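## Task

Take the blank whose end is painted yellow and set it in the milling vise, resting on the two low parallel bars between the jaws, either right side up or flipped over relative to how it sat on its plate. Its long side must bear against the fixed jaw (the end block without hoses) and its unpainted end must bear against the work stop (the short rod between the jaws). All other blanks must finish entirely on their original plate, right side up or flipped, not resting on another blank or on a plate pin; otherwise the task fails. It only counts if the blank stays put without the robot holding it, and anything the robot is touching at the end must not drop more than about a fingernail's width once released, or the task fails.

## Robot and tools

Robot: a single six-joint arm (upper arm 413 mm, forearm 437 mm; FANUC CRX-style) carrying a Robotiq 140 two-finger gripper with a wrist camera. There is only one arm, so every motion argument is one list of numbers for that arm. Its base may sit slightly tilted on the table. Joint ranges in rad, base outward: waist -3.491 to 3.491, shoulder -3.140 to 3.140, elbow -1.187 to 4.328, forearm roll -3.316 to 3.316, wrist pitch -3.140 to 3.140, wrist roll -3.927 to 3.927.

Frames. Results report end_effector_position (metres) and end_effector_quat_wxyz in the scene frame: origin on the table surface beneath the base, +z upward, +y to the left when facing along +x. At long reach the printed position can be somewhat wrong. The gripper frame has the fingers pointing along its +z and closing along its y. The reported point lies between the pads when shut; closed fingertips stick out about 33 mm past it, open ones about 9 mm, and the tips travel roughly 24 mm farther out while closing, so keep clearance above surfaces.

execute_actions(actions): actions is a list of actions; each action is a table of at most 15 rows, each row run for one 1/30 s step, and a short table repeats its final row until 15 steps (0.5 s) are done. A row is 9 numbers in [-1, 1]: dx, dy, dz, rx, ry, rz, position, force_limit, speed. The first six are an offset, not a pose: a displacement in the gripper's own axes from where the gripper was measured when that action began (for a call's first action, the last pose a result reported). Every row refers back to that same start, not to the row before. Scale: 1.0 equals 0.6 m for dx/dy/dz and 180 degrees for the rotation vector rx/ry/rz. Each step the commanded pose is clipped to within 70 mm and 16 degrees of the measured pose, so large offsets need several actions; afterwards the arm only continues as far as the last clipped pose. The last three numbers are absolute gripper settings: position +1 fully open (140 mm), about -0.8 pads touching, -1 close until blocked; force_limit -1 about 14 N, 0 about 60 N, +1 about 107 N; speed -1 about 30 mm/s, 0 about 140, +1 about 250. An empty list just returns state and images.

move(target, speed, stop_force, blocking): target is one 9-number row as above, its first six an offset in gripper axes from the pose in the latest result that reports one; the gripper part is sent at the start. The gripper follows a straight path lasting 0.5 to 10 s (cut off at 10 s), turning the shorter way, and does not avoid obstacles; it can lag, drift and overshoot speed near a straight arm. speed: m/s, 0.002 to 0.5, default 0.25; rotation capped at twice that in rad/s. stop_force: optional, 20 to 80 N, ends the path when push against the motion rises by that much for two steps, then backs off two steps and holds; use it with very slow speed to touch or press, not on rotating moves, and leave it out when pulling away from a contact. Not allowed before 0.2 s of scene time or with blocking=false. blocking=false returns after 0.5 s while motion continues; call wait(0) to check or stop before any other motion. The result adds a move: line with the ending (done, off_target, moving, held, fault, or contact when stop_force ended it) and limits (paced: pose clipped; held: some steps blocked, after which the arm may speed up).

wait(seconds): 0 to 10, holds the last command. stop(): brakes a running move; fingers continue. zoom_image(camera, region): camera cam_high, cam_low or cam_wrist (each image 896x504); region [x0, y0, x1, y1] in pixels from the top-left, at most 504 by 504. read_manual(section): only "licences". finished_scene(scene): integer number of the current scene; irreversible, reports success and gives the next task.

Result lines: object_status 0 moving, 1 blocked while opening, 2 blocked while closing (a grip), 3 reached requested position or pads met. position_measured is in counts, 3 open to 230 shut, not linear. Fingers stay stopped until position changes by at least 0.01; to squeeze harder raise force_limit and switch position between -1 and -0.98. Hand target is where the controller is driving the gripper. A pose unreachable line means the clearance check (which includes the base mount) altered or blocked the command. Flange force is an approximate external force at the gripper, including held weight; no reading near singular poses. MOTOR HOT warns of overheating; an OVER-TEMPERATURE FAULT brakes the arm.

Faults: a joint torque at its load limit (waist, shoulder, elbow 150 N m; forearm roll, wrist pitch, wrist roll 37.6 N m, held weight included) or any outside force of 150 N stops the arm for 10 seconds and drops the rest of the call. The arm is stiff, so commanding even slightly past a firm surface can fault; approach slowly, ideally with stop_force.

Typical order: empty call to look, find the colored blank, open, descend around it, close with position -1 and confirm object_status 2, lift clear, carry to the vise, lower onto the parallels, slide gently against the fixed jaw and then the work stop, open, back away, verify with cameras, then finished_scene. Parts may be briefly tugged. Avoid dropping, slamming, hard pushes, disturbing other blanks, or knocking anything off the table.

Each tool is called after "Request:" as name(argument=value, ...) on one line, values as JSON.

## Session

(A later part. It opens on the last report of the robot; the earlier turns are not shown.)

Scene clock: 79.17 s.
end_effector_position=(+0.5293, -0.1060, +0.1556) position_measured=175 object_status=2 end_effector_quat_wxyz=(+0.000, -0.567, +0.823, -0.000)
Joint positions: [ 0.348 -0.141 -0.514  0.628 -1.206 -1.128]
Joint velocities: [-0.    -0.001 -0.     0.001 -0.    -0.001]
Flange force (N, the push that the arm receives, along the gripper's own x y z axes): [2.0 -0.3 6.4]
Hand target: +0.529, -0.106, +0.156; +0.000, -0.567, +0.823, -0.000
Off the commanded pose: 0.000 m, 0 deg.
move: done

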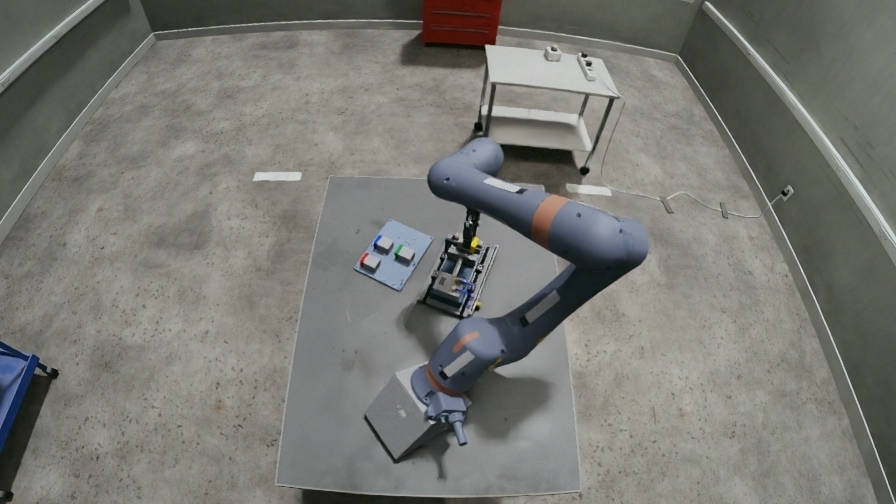

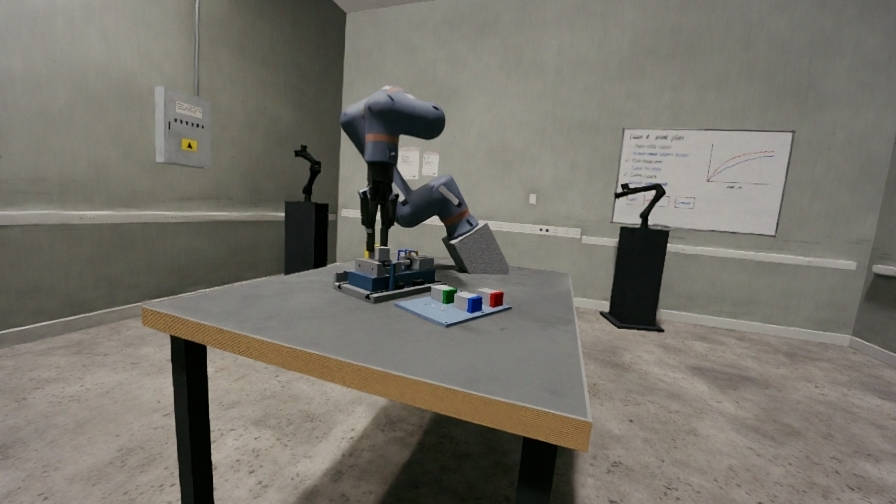

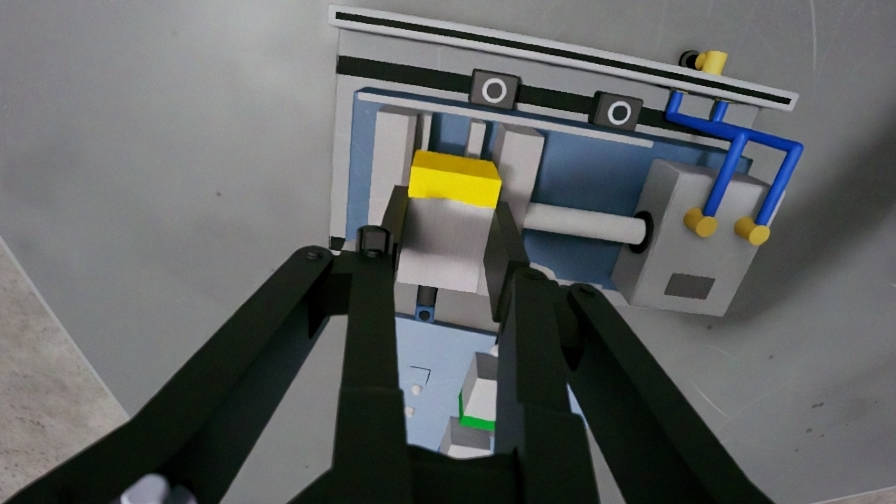

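Request:
move(target=[0,0.0005,0.025,0,0,0,-1,0.3,-0.5], speed=0.015, stop_force=20)

Request:
move(target=[0,0,0.017,0,0,0,-1,0.3,-0.5], speed=0.005, stop_force=20)

Request:
zoom_image(camera="cam_low", region=[340, 225, 430, 295])

Scene clock: 89.47 s.
end_effector_position=(+0.5290, -0.1059, +0.1406) position_measured=175 object_status=2 end_effector_quat_wxyz=(+0.000, -0.567, +0.823, -0.000)
Joint positions: [ 0.325 -0.127 -0.532  0.638 -1.166 -1.13 ]
Joint velocities: [ 0.     0.001 -0.    -0.    -0.     0.   ]
Flange force (N, the push that the arm receives, along the gripper's own x y z axes): [1.6 -1.7 6.4]
Hand target: +0.529, -0.106, +0.141; +0.000, -0.567, +0.823, -0.000
Off the commanded pose: 0.000 m, 0 deg.
move: done

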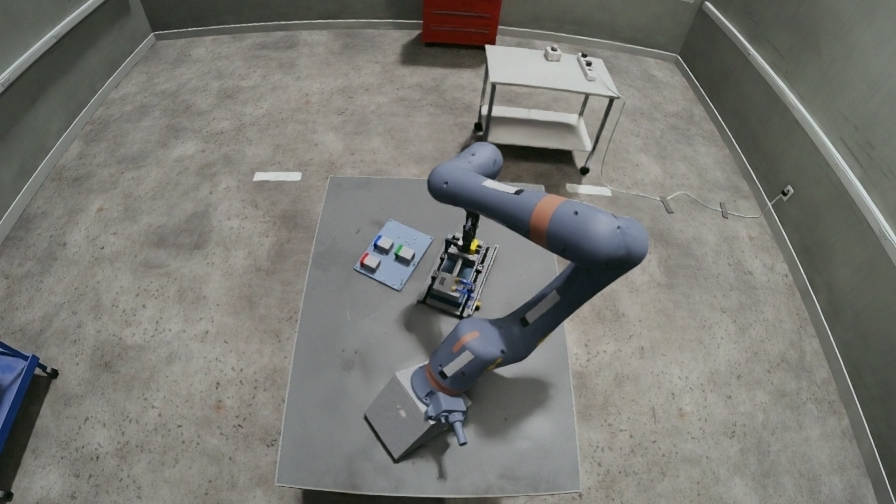

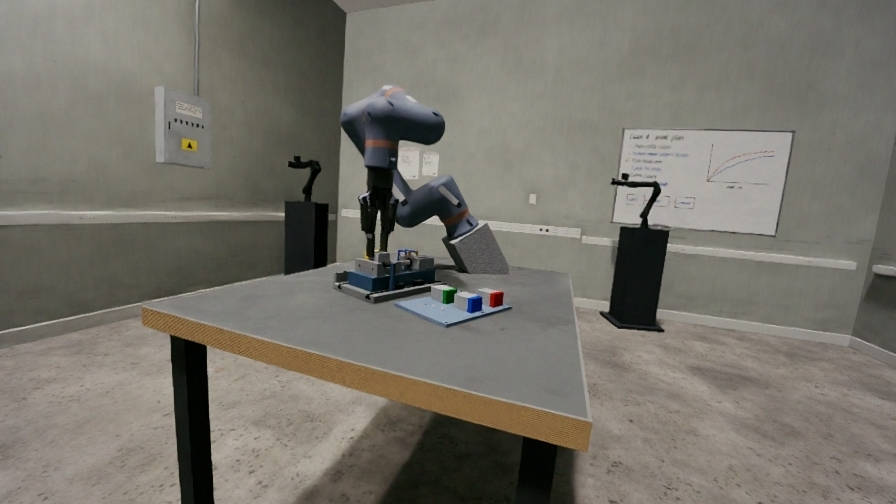

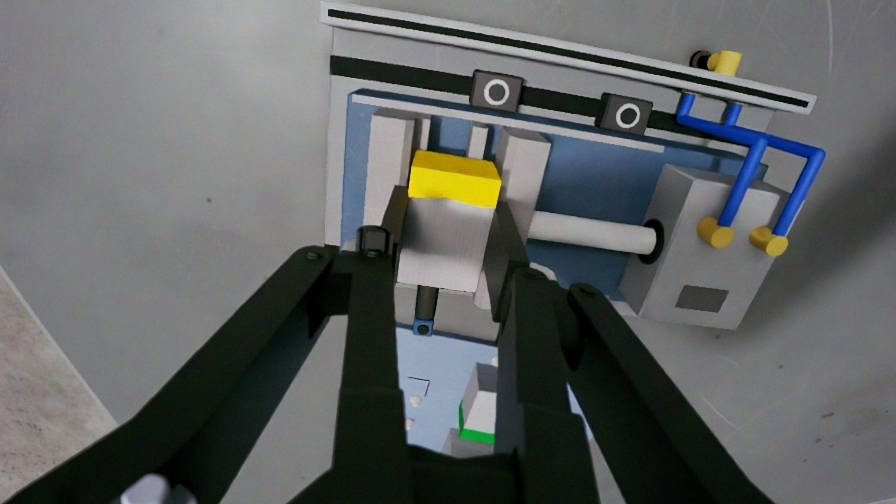

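Scene clock: 90.60 s.
end_effector_position=(+0.5290, -0.1059, +0.1365) position_measured=175 object_status=2 end_effector_quat_wxyz=(+0.000, -0.568, +0.823, -0.000)
Joint positions: [ 0.318 -0.122 -0.537  0.641 -1.156 -1.131]
Joint velocities: [ 0.    -0.001 -0.     0.    -0.001 -0.001]
Flange force (N, the push that the arm receives, along the gripper's own x y z axes): [2.5 10.7 -37.4]
Hand target: +0.529, -0.106, +0.137; +0.000, -0.567, +0.823, -0.000
Off the commanded pose: 0.006 m, 0 deg.
move: contact

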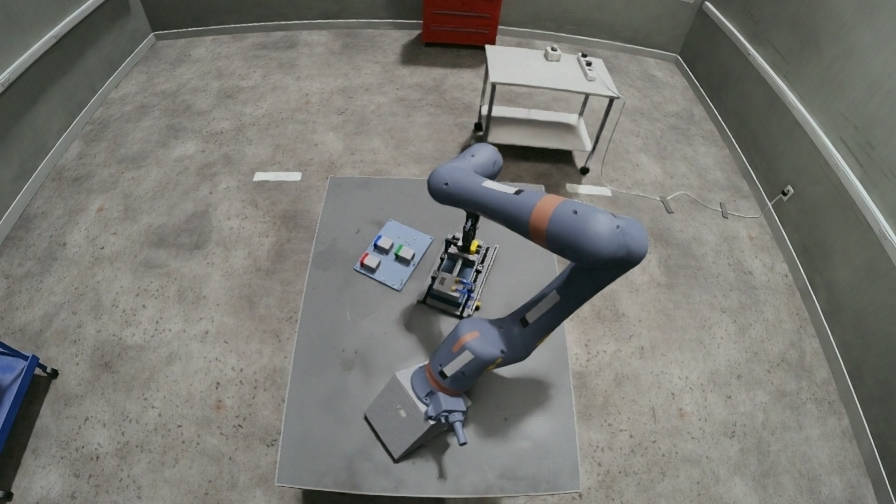

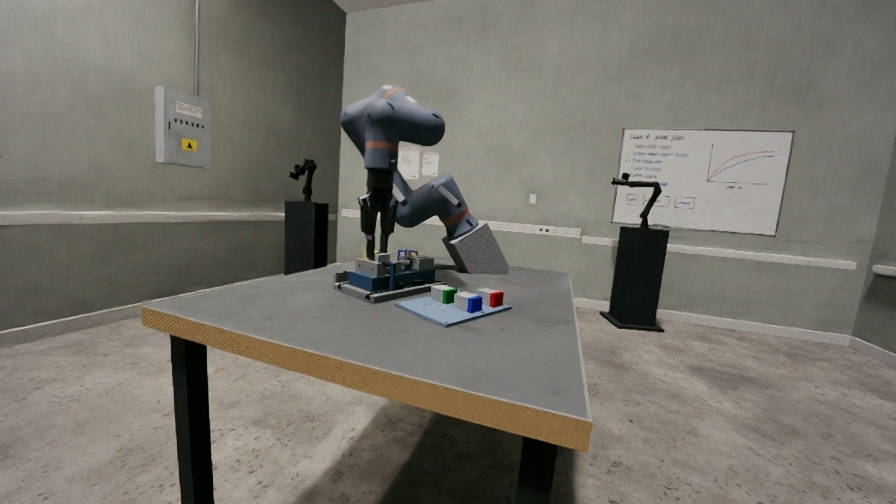

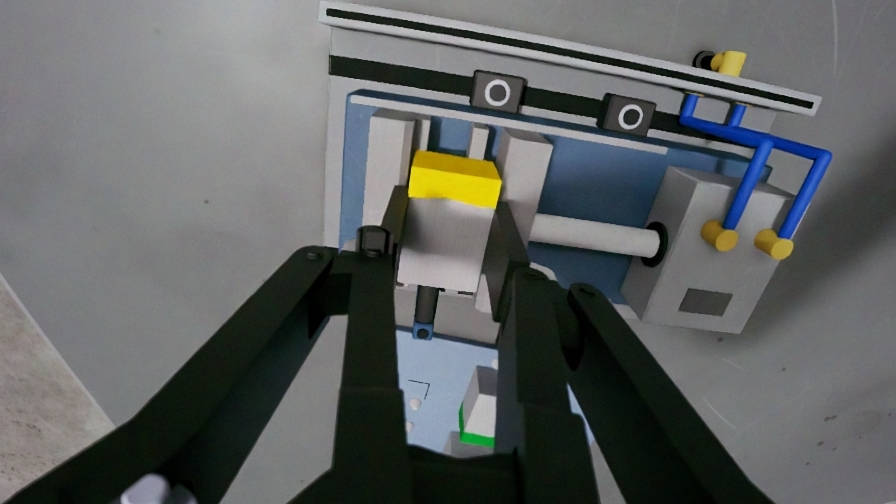

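Region (340, 225, 430, 295) of cam_low's 896x504 image, scaled by 5.600, with more detail than that image has.

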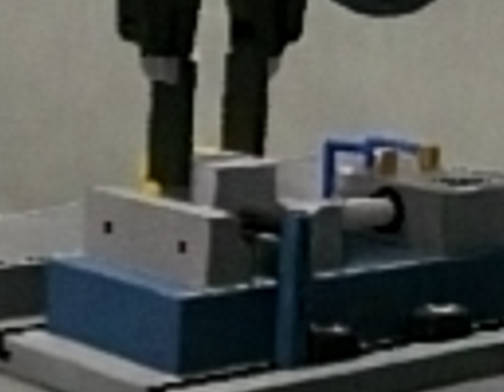

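Request:
execute_actions(actions=[[[0,0,-0.0005,0,0,0,-1,0.3,-0.5],[0,0,-0.001,0,0,0,-1,0.3,-0.5],[0,0,-0.0014,0,0,0,-1,0.3,-0.5],[0,0,-0.0014,0,0,0,-1,0.3,-0.5],[-0.0005,-0.0003,-0.0014,0,0,0,-1,0.3,-0.5],[-0.001,-0.0006,-0.0014,0,0,0,-1,0.3,-0.5],[-0.0015,-0.0009,-0.0014,0,0,0,-1,0.3,-0.5],[-0.002,-0.0012,-0.0014,0,0,0,-1,0.3,-0.5]]])

Request:
move(target=[-0.02,0,0,0,0,0,-1,0.3,-0.5], speed=0.005, stop_force=20)

Scene clock: 101.40 s.
end_effector_position=(+0.5300, -0.1051, +0.1373) position_measured=175 object_status=2 end_effector_quat_wxyz=(+0.000, -0.568, +0.823, -0.000)
Joint positions: [ 0.32  -0.12  -0.534  0.641 -1.158 -1.132]
Joint velocities: [ 0.     0.    -0.     0.001 -0.     0.001]
Flange force (N, the push that the arm receives, along the gripper's own x y z axes): [2.0 -1.3 6.7]
Hand target: +0.530, -0.105, +0.137; +0.000, -0.568, +0.823, -0.000
Off the commanded pose: 0.000 m, 0 deg.

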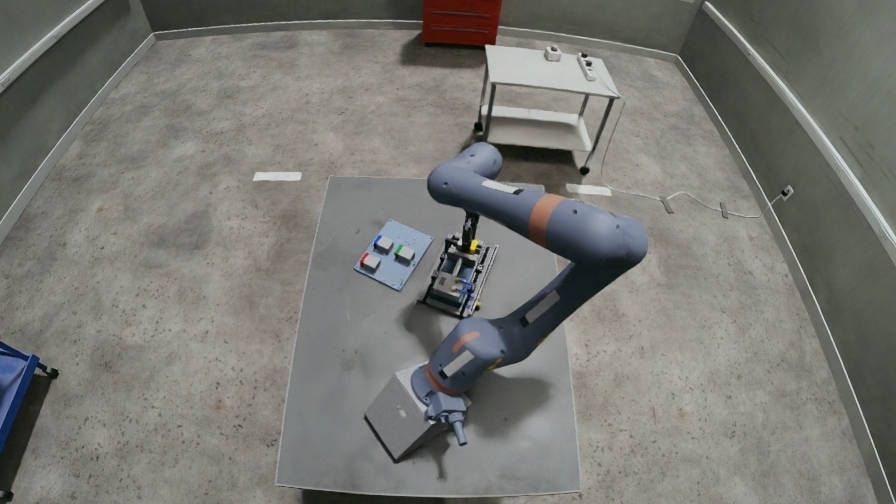

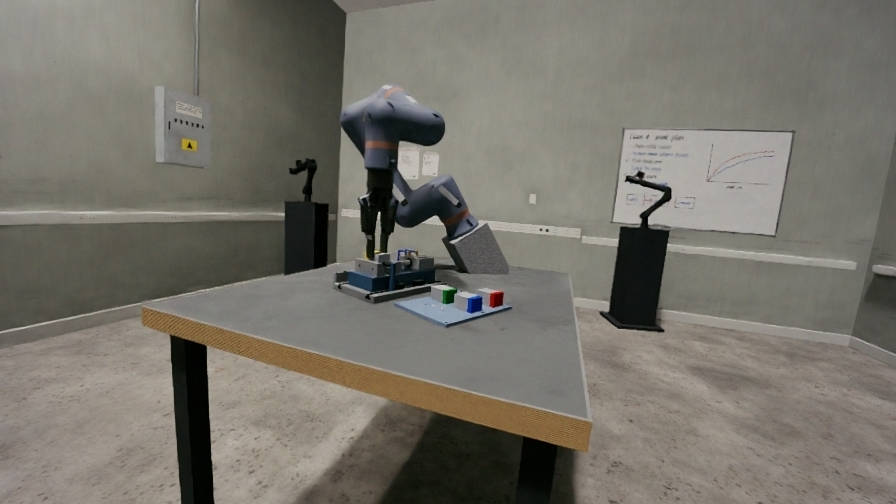

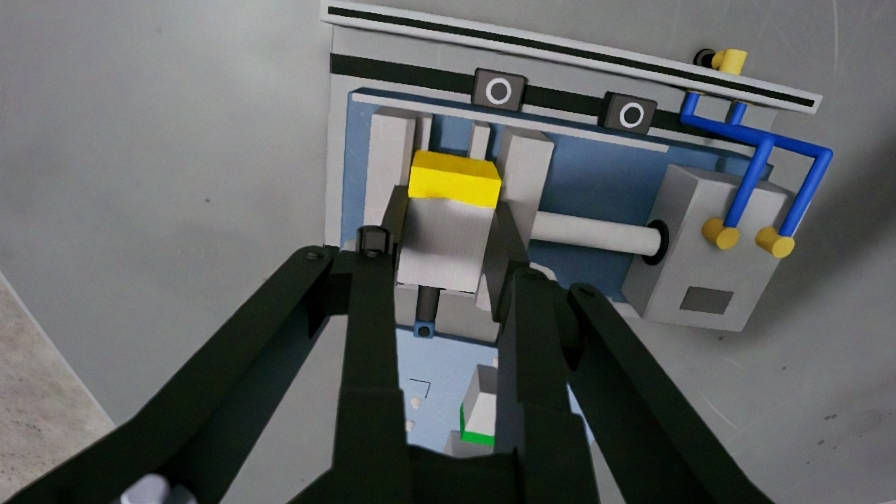

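Scene clock: 102.47 s.
end_effector_position=(+0.5315, -0.1017, +0.1374) position_measured=175 object_status=2 end_effector_quat_wxyz=(+0.000, -0.567, +0.823, -0.000)
Joint positions: [ 0.325 -0.113 -0.53   0.641 -1.158 -1.138]
Joint velocities: [-0.001 -0.002  0.    -0.    -0.     0.003]
Flange force (N, the push that the arm receives, along the gripper's own x y z axes): [26.6 7.7 -1.6]
Hand target: +0.531, -0.102, +0.137; +0.000, -0.567, +0.823, -0.000
Off the commanded pose: 0.008 m, 0 deg.
move: contact

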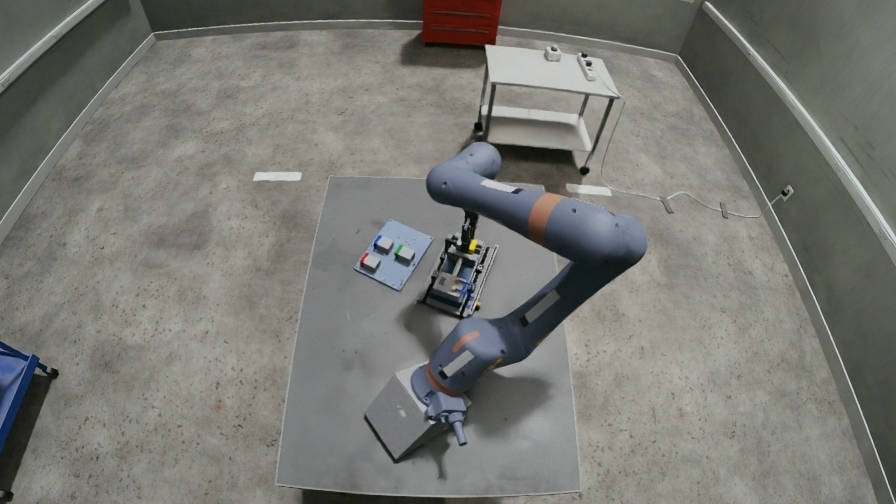

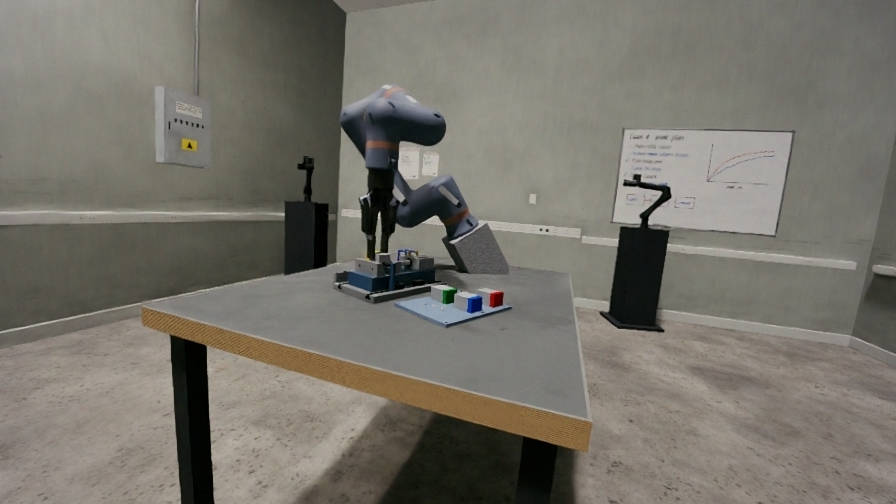

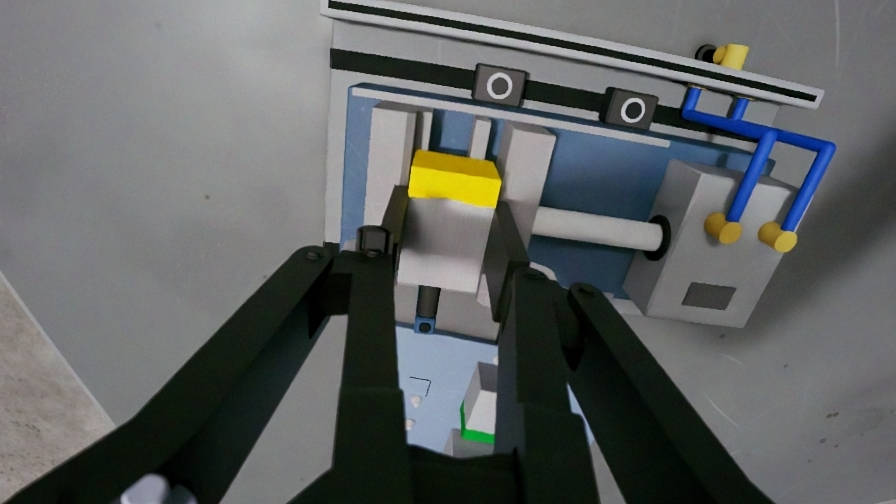

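Request:
execute_actions(actions=[])

Scene clock: 112.87 s.
end_effector_position=(+0.5313, -0.1018, +0.1373) position_measured=175 object_status=2 end_effector_quat_wxyz=(+0.000, -0.567, +0.823, -0.000)
Joint positions: [ 0.325 -0.113 -0.531  0.641 -1.158 -1.138]
Joint velocities: [-0.     0.001 -0.    -0.     0.     0.001]
Flange force (N, the push that the arm receives, along the gripper's own x y z axes): [22.2 2.3 -2.1]
Hand target: +0.531, -0.102, +0.137; +0.000, -0.567, +0.823, -0.000
Off the commanded pose: 0.008 m, 0 deg.

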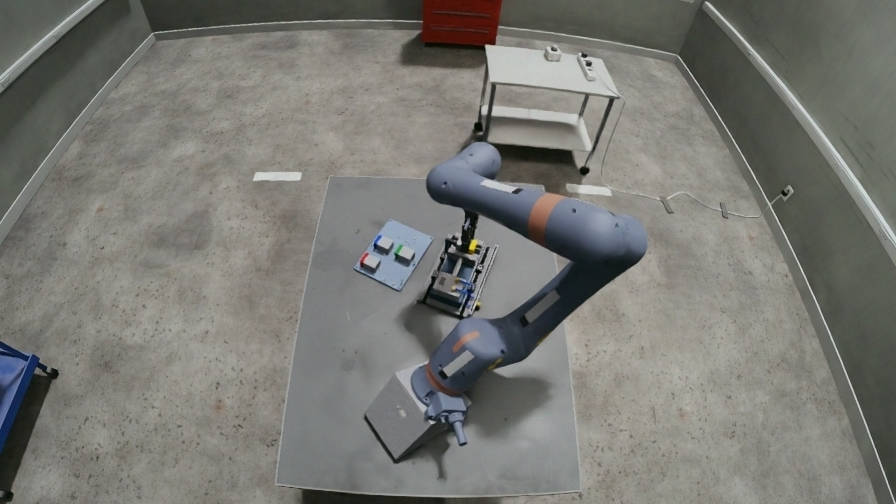

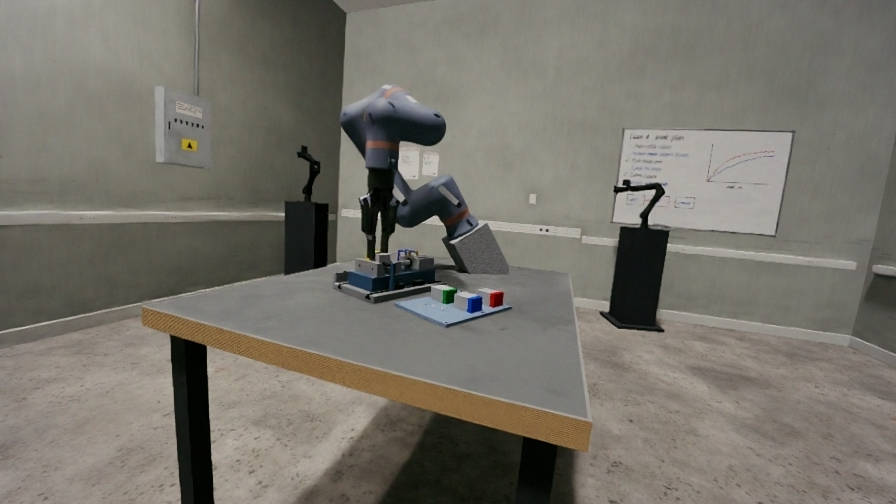

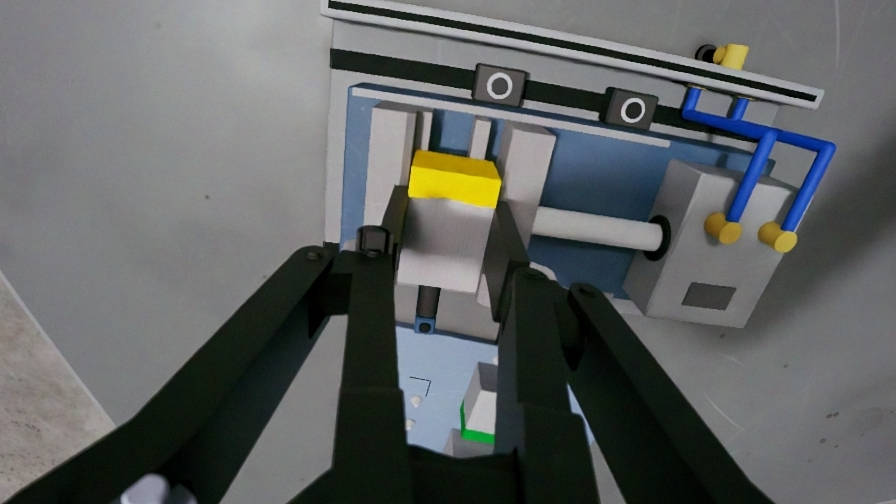

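Request:
move(target=[0.0005,-0.006,0,0,0,0,-1,0.3,0], speed=0.003, stop_force=20)

Scene clock: 117.47 s.
end_effector_position=(+0.5335, -0.1028, +0.1373) position_measured=175 object_status=2 end_effector_quat_wxyz=(+0.000, -0.567, +0.823, -0.000)
Joint positions: [ 0.321 -0.109 -0.524  0.641 -1.158 -1.133]
Joint velocities: [ 0.001 -0.002 -0.003  0.     0.    -0.003]
Flange force (N, the push that the arm receives, along the gripper's own x y z axes): [19.8 29.1 0.6]
Hand target: +0.533, -0.103, +0.137; +0.000, -0.568, +0.823, -0.000
Off the commanded pose: 0.001 m, 0 deg.
move: contact

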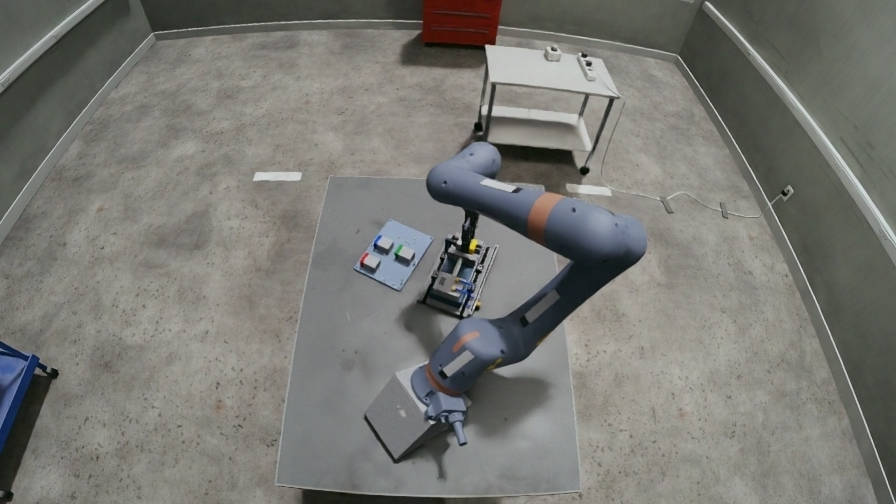

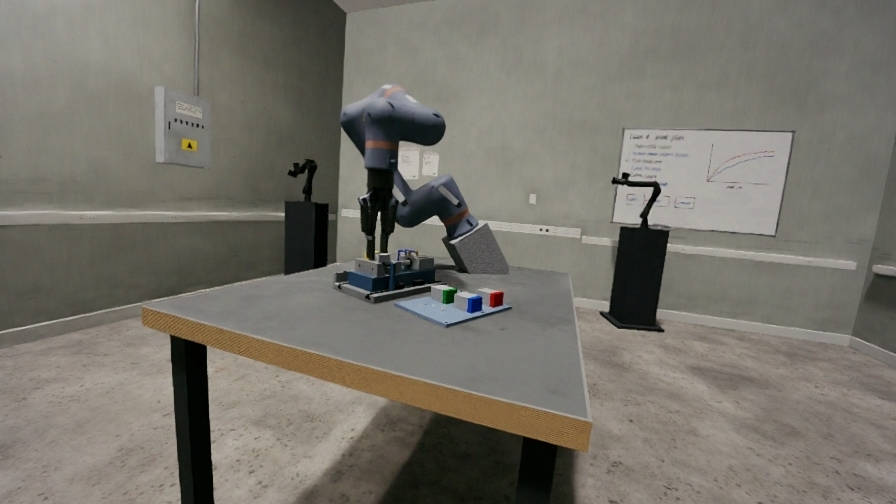

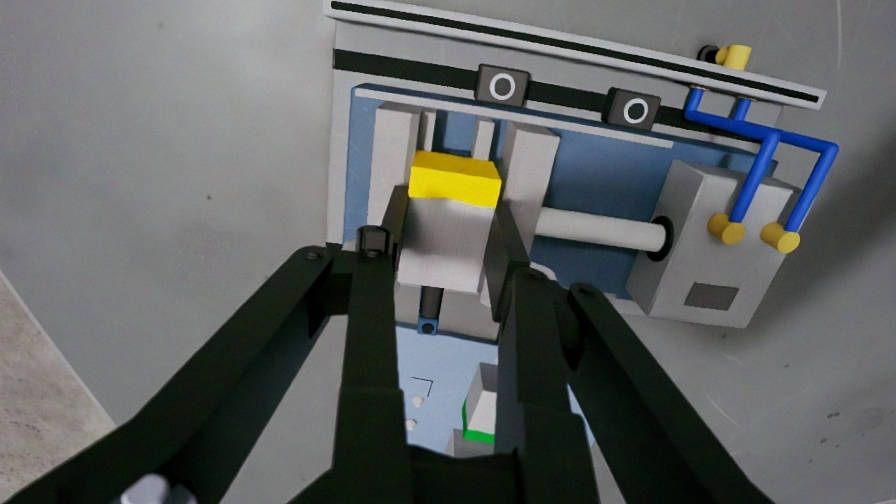

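Request:
execute_actions(actions=[[[0,0,0.0003,0,0,0,-1,0.3,0],[0,0,0.0006,0,0,0,-1,0.3,0],[0,0,0.0009,0,0,0,-1,0.3,0],[0,0,0.0012,0,0,0,-1,0.3,0]],[[0,0,0,0,0,0,-0.15,0.3,-1]]])

Request:
zoom_image(camera="cam_wrist", region=[330,90,570,340])

Scene clock: 125.97 s.
end_effector_position=(+0.5336, -0.1029, +0.1366) position_measured=153 object_status=0 end_effector_quat_wxyz=(+0.000, -0.568, +0.823, -0.000)
Joint positions: [ 0.32  -0.109 -0.525  0.642 -1.156 -1.133]
Joint velocities: [ 0.001 -0.001 -0.     0.    -0.    -0.   ]
Flange force (N, the push that the arm receives, along the gripper's own x y z axes): [2.2 0.4 3.3]
Flange force at the end of the 1st action (N, along the gripper's axes at the end of the call): [25.7 44.7 -61.2]
Hand target: +0.534, -0.103, +0.137; +0.000, -0.567, +0.823, -0.000
Off the commanded pose: 0.000 m, 0 deg.

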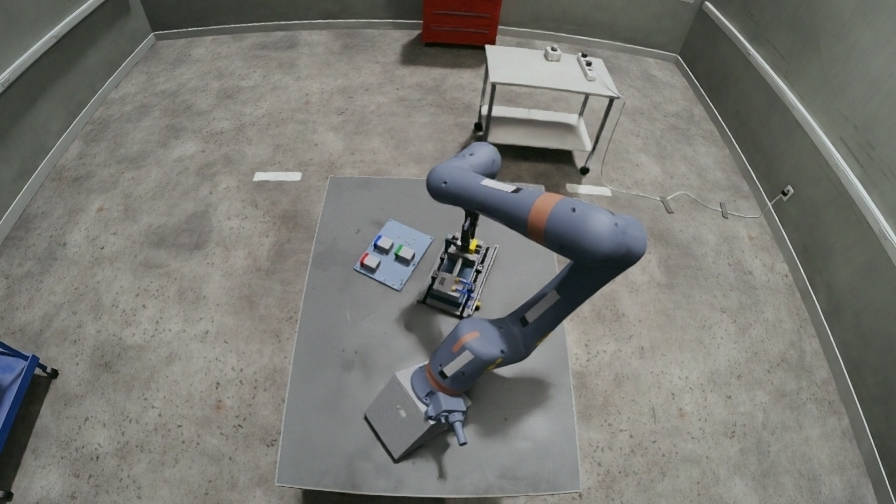

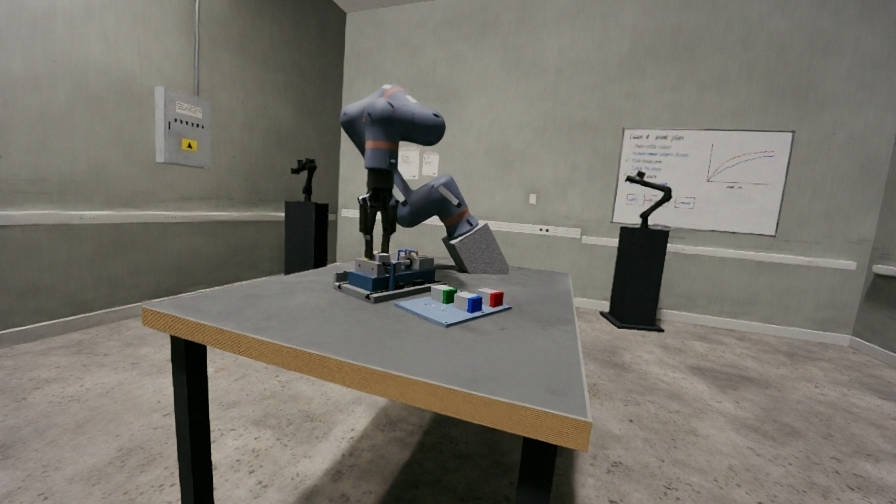

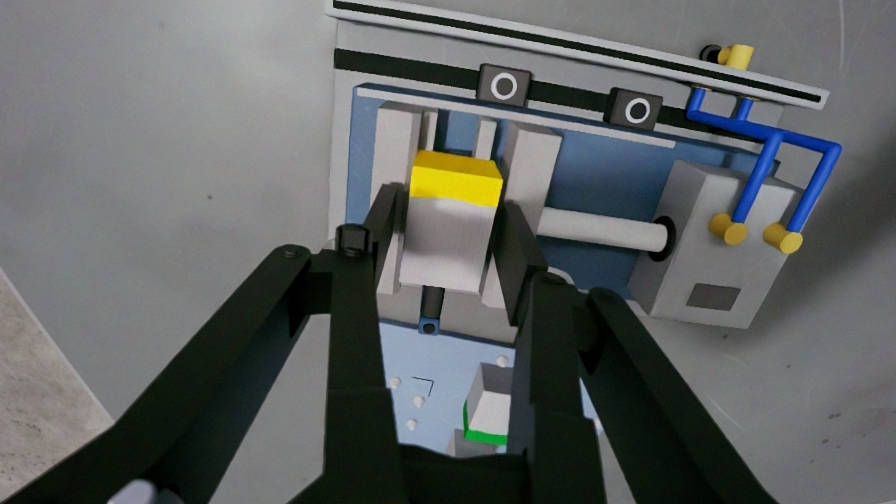

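Region (330, 90, 570, 340) of cam_wrist's 896x504 image, scaled by 2.016, with more detail than that image has; it fills the left 484 columns of this view, and the rest is white.

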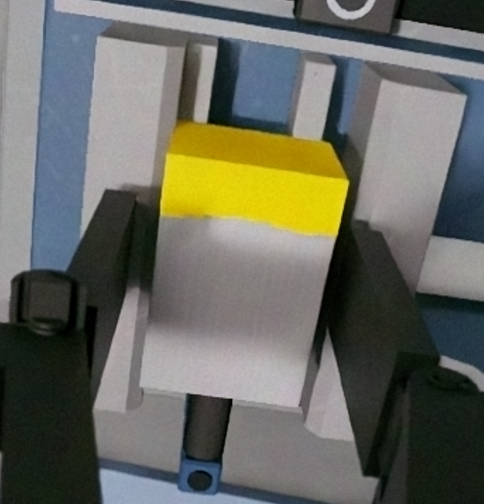

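Request:
execute_actions(actions=[[[0,0,-0.005,0,0,0,0.3,0,0],[0,0,-0.012,0,0,0,0.3,0,0],[0,0,-0.02,0,0,0,0.3,0,0],[0,0,-0.03,0,0,0,0.3,0,0],[0,0,-0.04,0,0,0,0.3,0,0],[0,0,-0.05,0,0,0,0.3,0,0]]])

Request:
move(target=[-0.17,-0.05,-0.03,0,0,0,0.3,0,0], speed=0.2)

Scene clock: 134.47 s.
end_effector_position=(+0.5336, -0.1029, +0.1665) position_measured=91 object_status=3 end_effector_quat_wxyz=(+0.000, -0.568, +0.823, -0.000)
Joint positions: [ 0.367 -0.138 -0.489  0.623 -1.234 -1.129]
Joint velocities: [ 0.     0.     0.    -0.    -0.    -0.003]
Flange force (N, the push that the arm receives, along the gripper's own x y z axes): [1.7 -1.0 4.2]
Hand target: +0.534, -0.103, +0.167; +0.000, -0.568, +0.823, -0.000
Off the commanded pose: 0.000 m, 0 deg.

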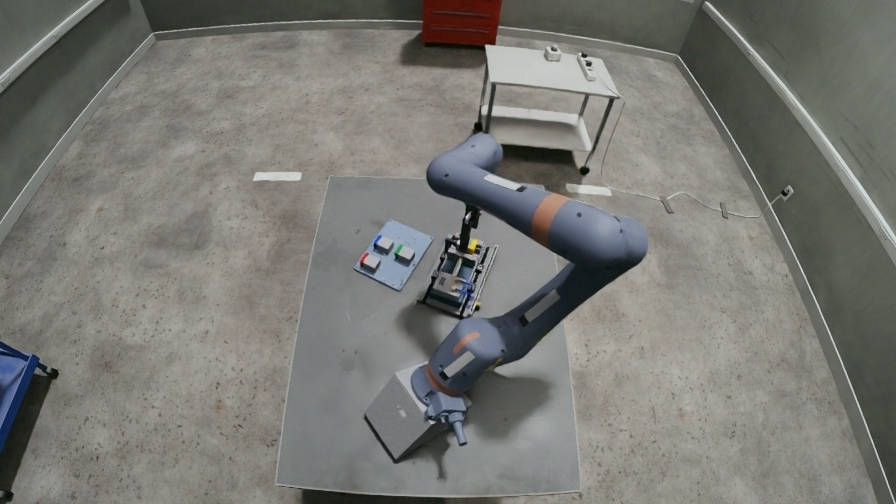

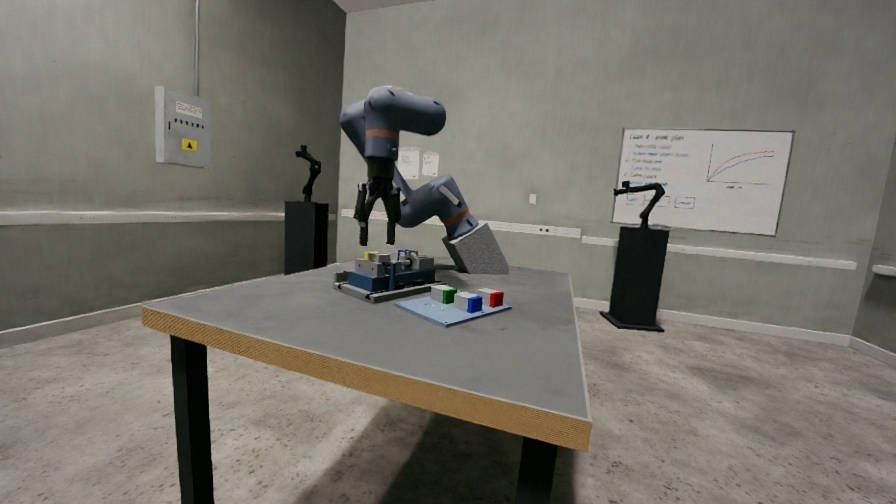

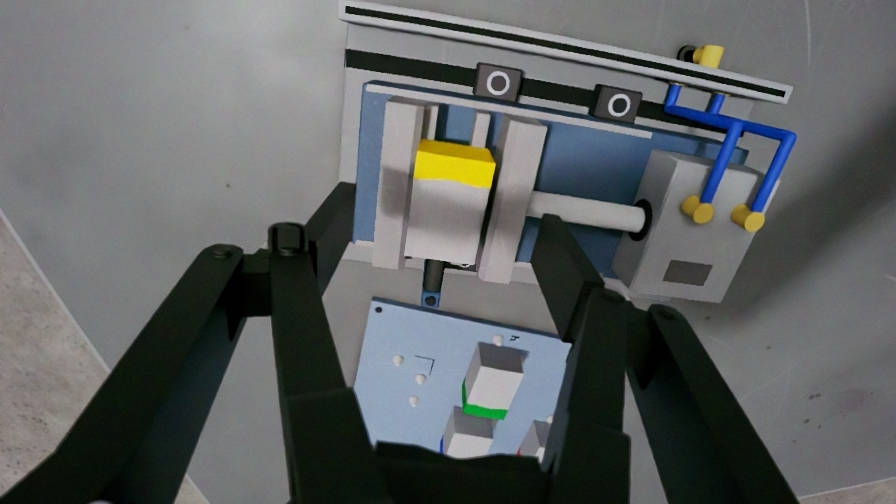

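Scene clock: 135.37 s.
end_effector_position=(+0.5979, -0.0182, +0.1845) position_measured=91 object_status=3 end_effector_quat_wxyz=(+0.000, -0.567, +0.823, -0.000)
Joint positions: [ 0.459  0.085 -0.274  0.615 -1.279 -1.209]
Joint velocities: [-0.     0.001  0.    -0.    -0.    -0.   ]
Flange force (N, the push that the arm receives, along the gripper's own x y z axes): [3.6 1.2 3.0]
Hand target: +0.598, -0.018, +0.184; +0.000, -0.568, +0.823, -0.000
Off the commanded pose: 0.000 m, 0 deg.
move: done

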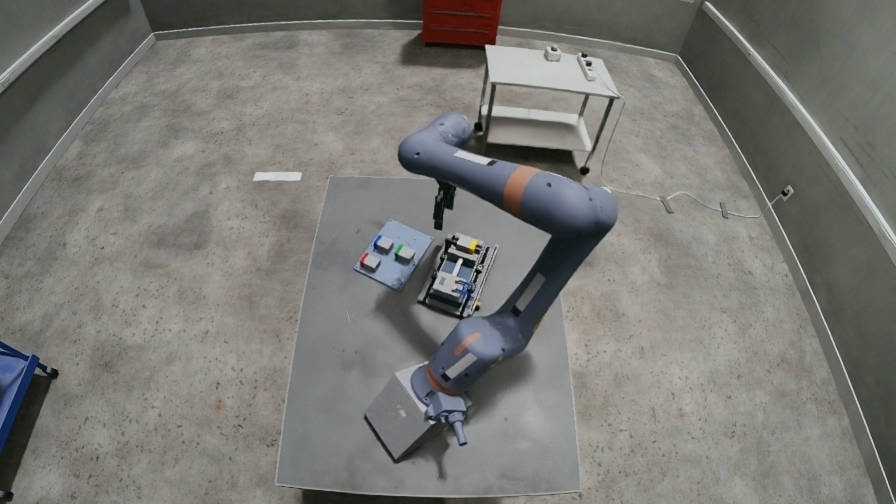

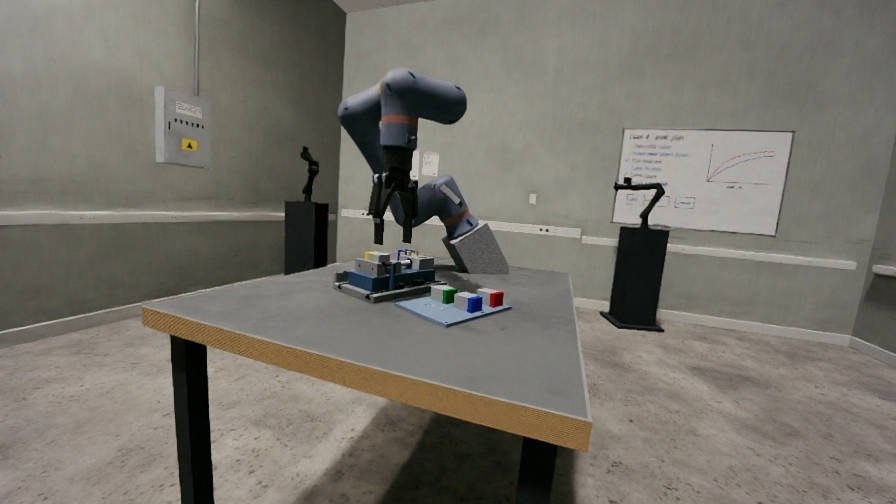

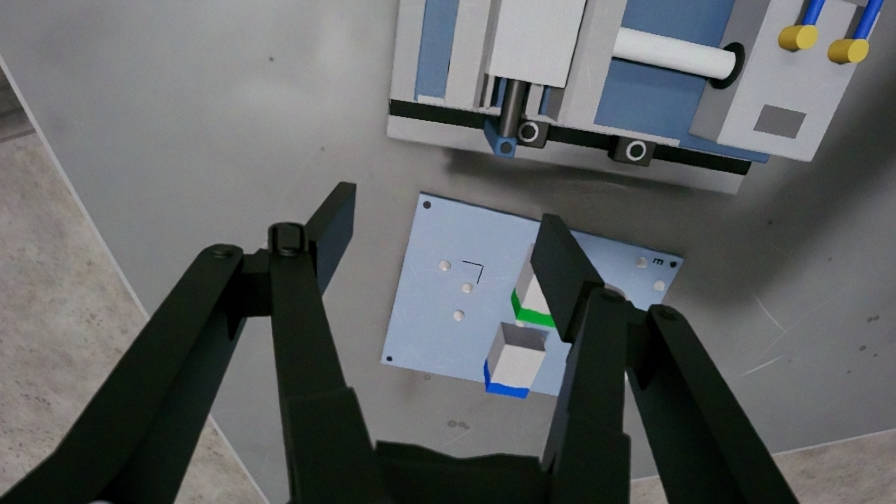

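Request:
zoom_image(camera="cam_wrist", region=[430,0,640,130])

Request:
zoom_image(camera="cam_high", region=[420,220,510,280])

Region (430, 0, 640, 130) of cam_wrist's 896x504 image, scaled by 2.400, with more detail than that image has; it fills the top 312 rows of this view, and the rest is white.

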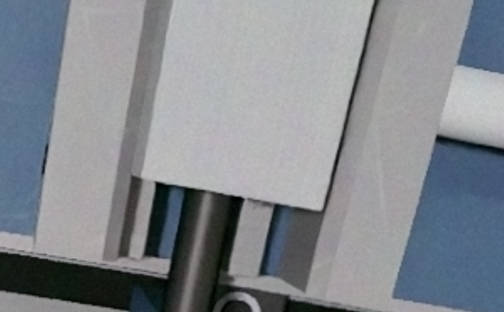

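Region (420, 220, 510, 280) of cam_high's 896x504 image, scaled by 5.600, with more detail than that image has.

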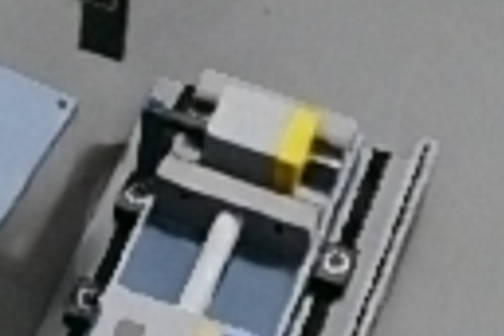

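Request:
move(target=[-0.025,0.008,0,0,0,0,0.3,0,0], speed=0.1)

Request:
zoom_image(camera="cam_wrist", region=[450,0,600,100])

Scene clock: 142.37 s.
end_effector_position=(+0.5988, -0.0025, +0.1845) position_measured=91 object_status=3 end_effector_quat_wxyz=(+0.000, -0.567, +0.823, -0.000)
Joint positions: [ 0.48   0.107 -0.265  0.614 -1.279 -1.234]
Joint velocities: [ 0.    -0.     0.     0.    -0.    -0.001]
Flange force (N, the push that the arm receives, along the gripper's own x y z axes): [1.2 0.0 3.2]
Hand target: +0.599, -0.002, +0.184; +0.000, -0.567, +0.823, -0.000
Off the commanded pose: 0.000 m, 0 deg.
move: done

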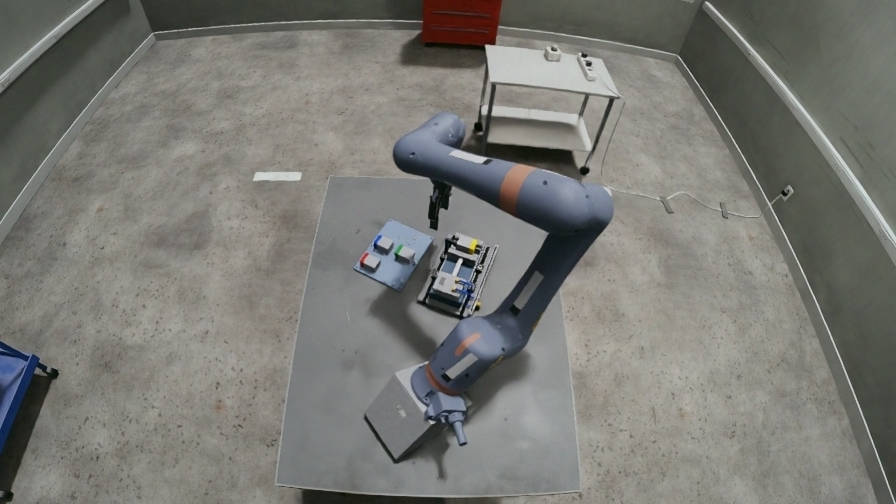

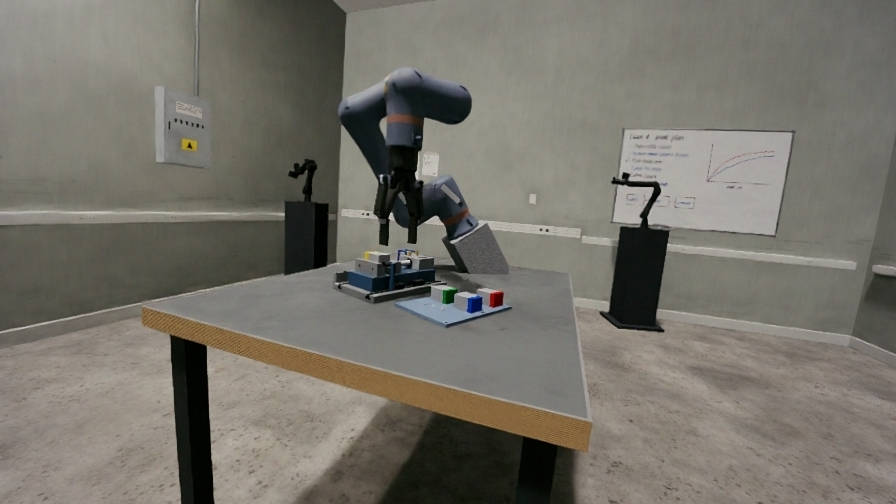

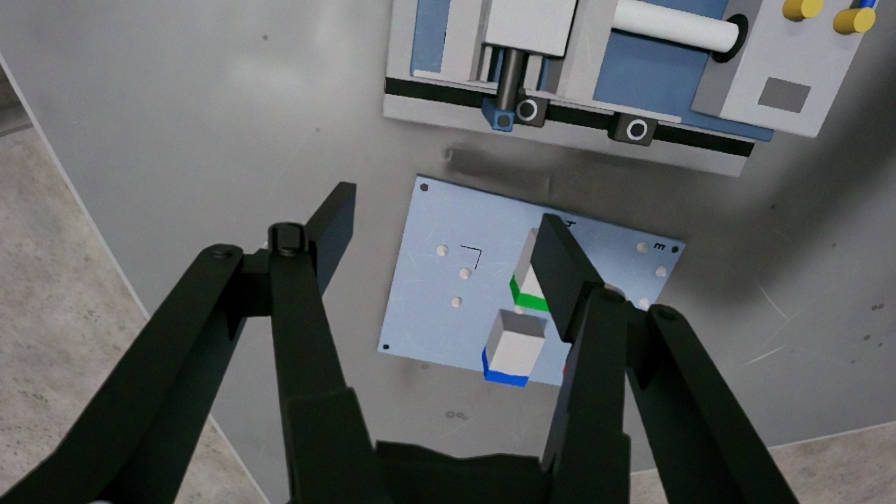

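Region (450, 0, 600, 100) of cam_wrist's 896x504 image, scaled by 3.360, with more detail than that image has.

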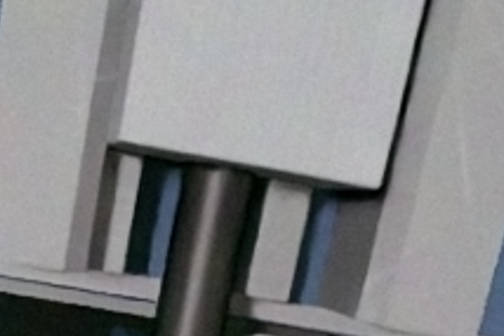

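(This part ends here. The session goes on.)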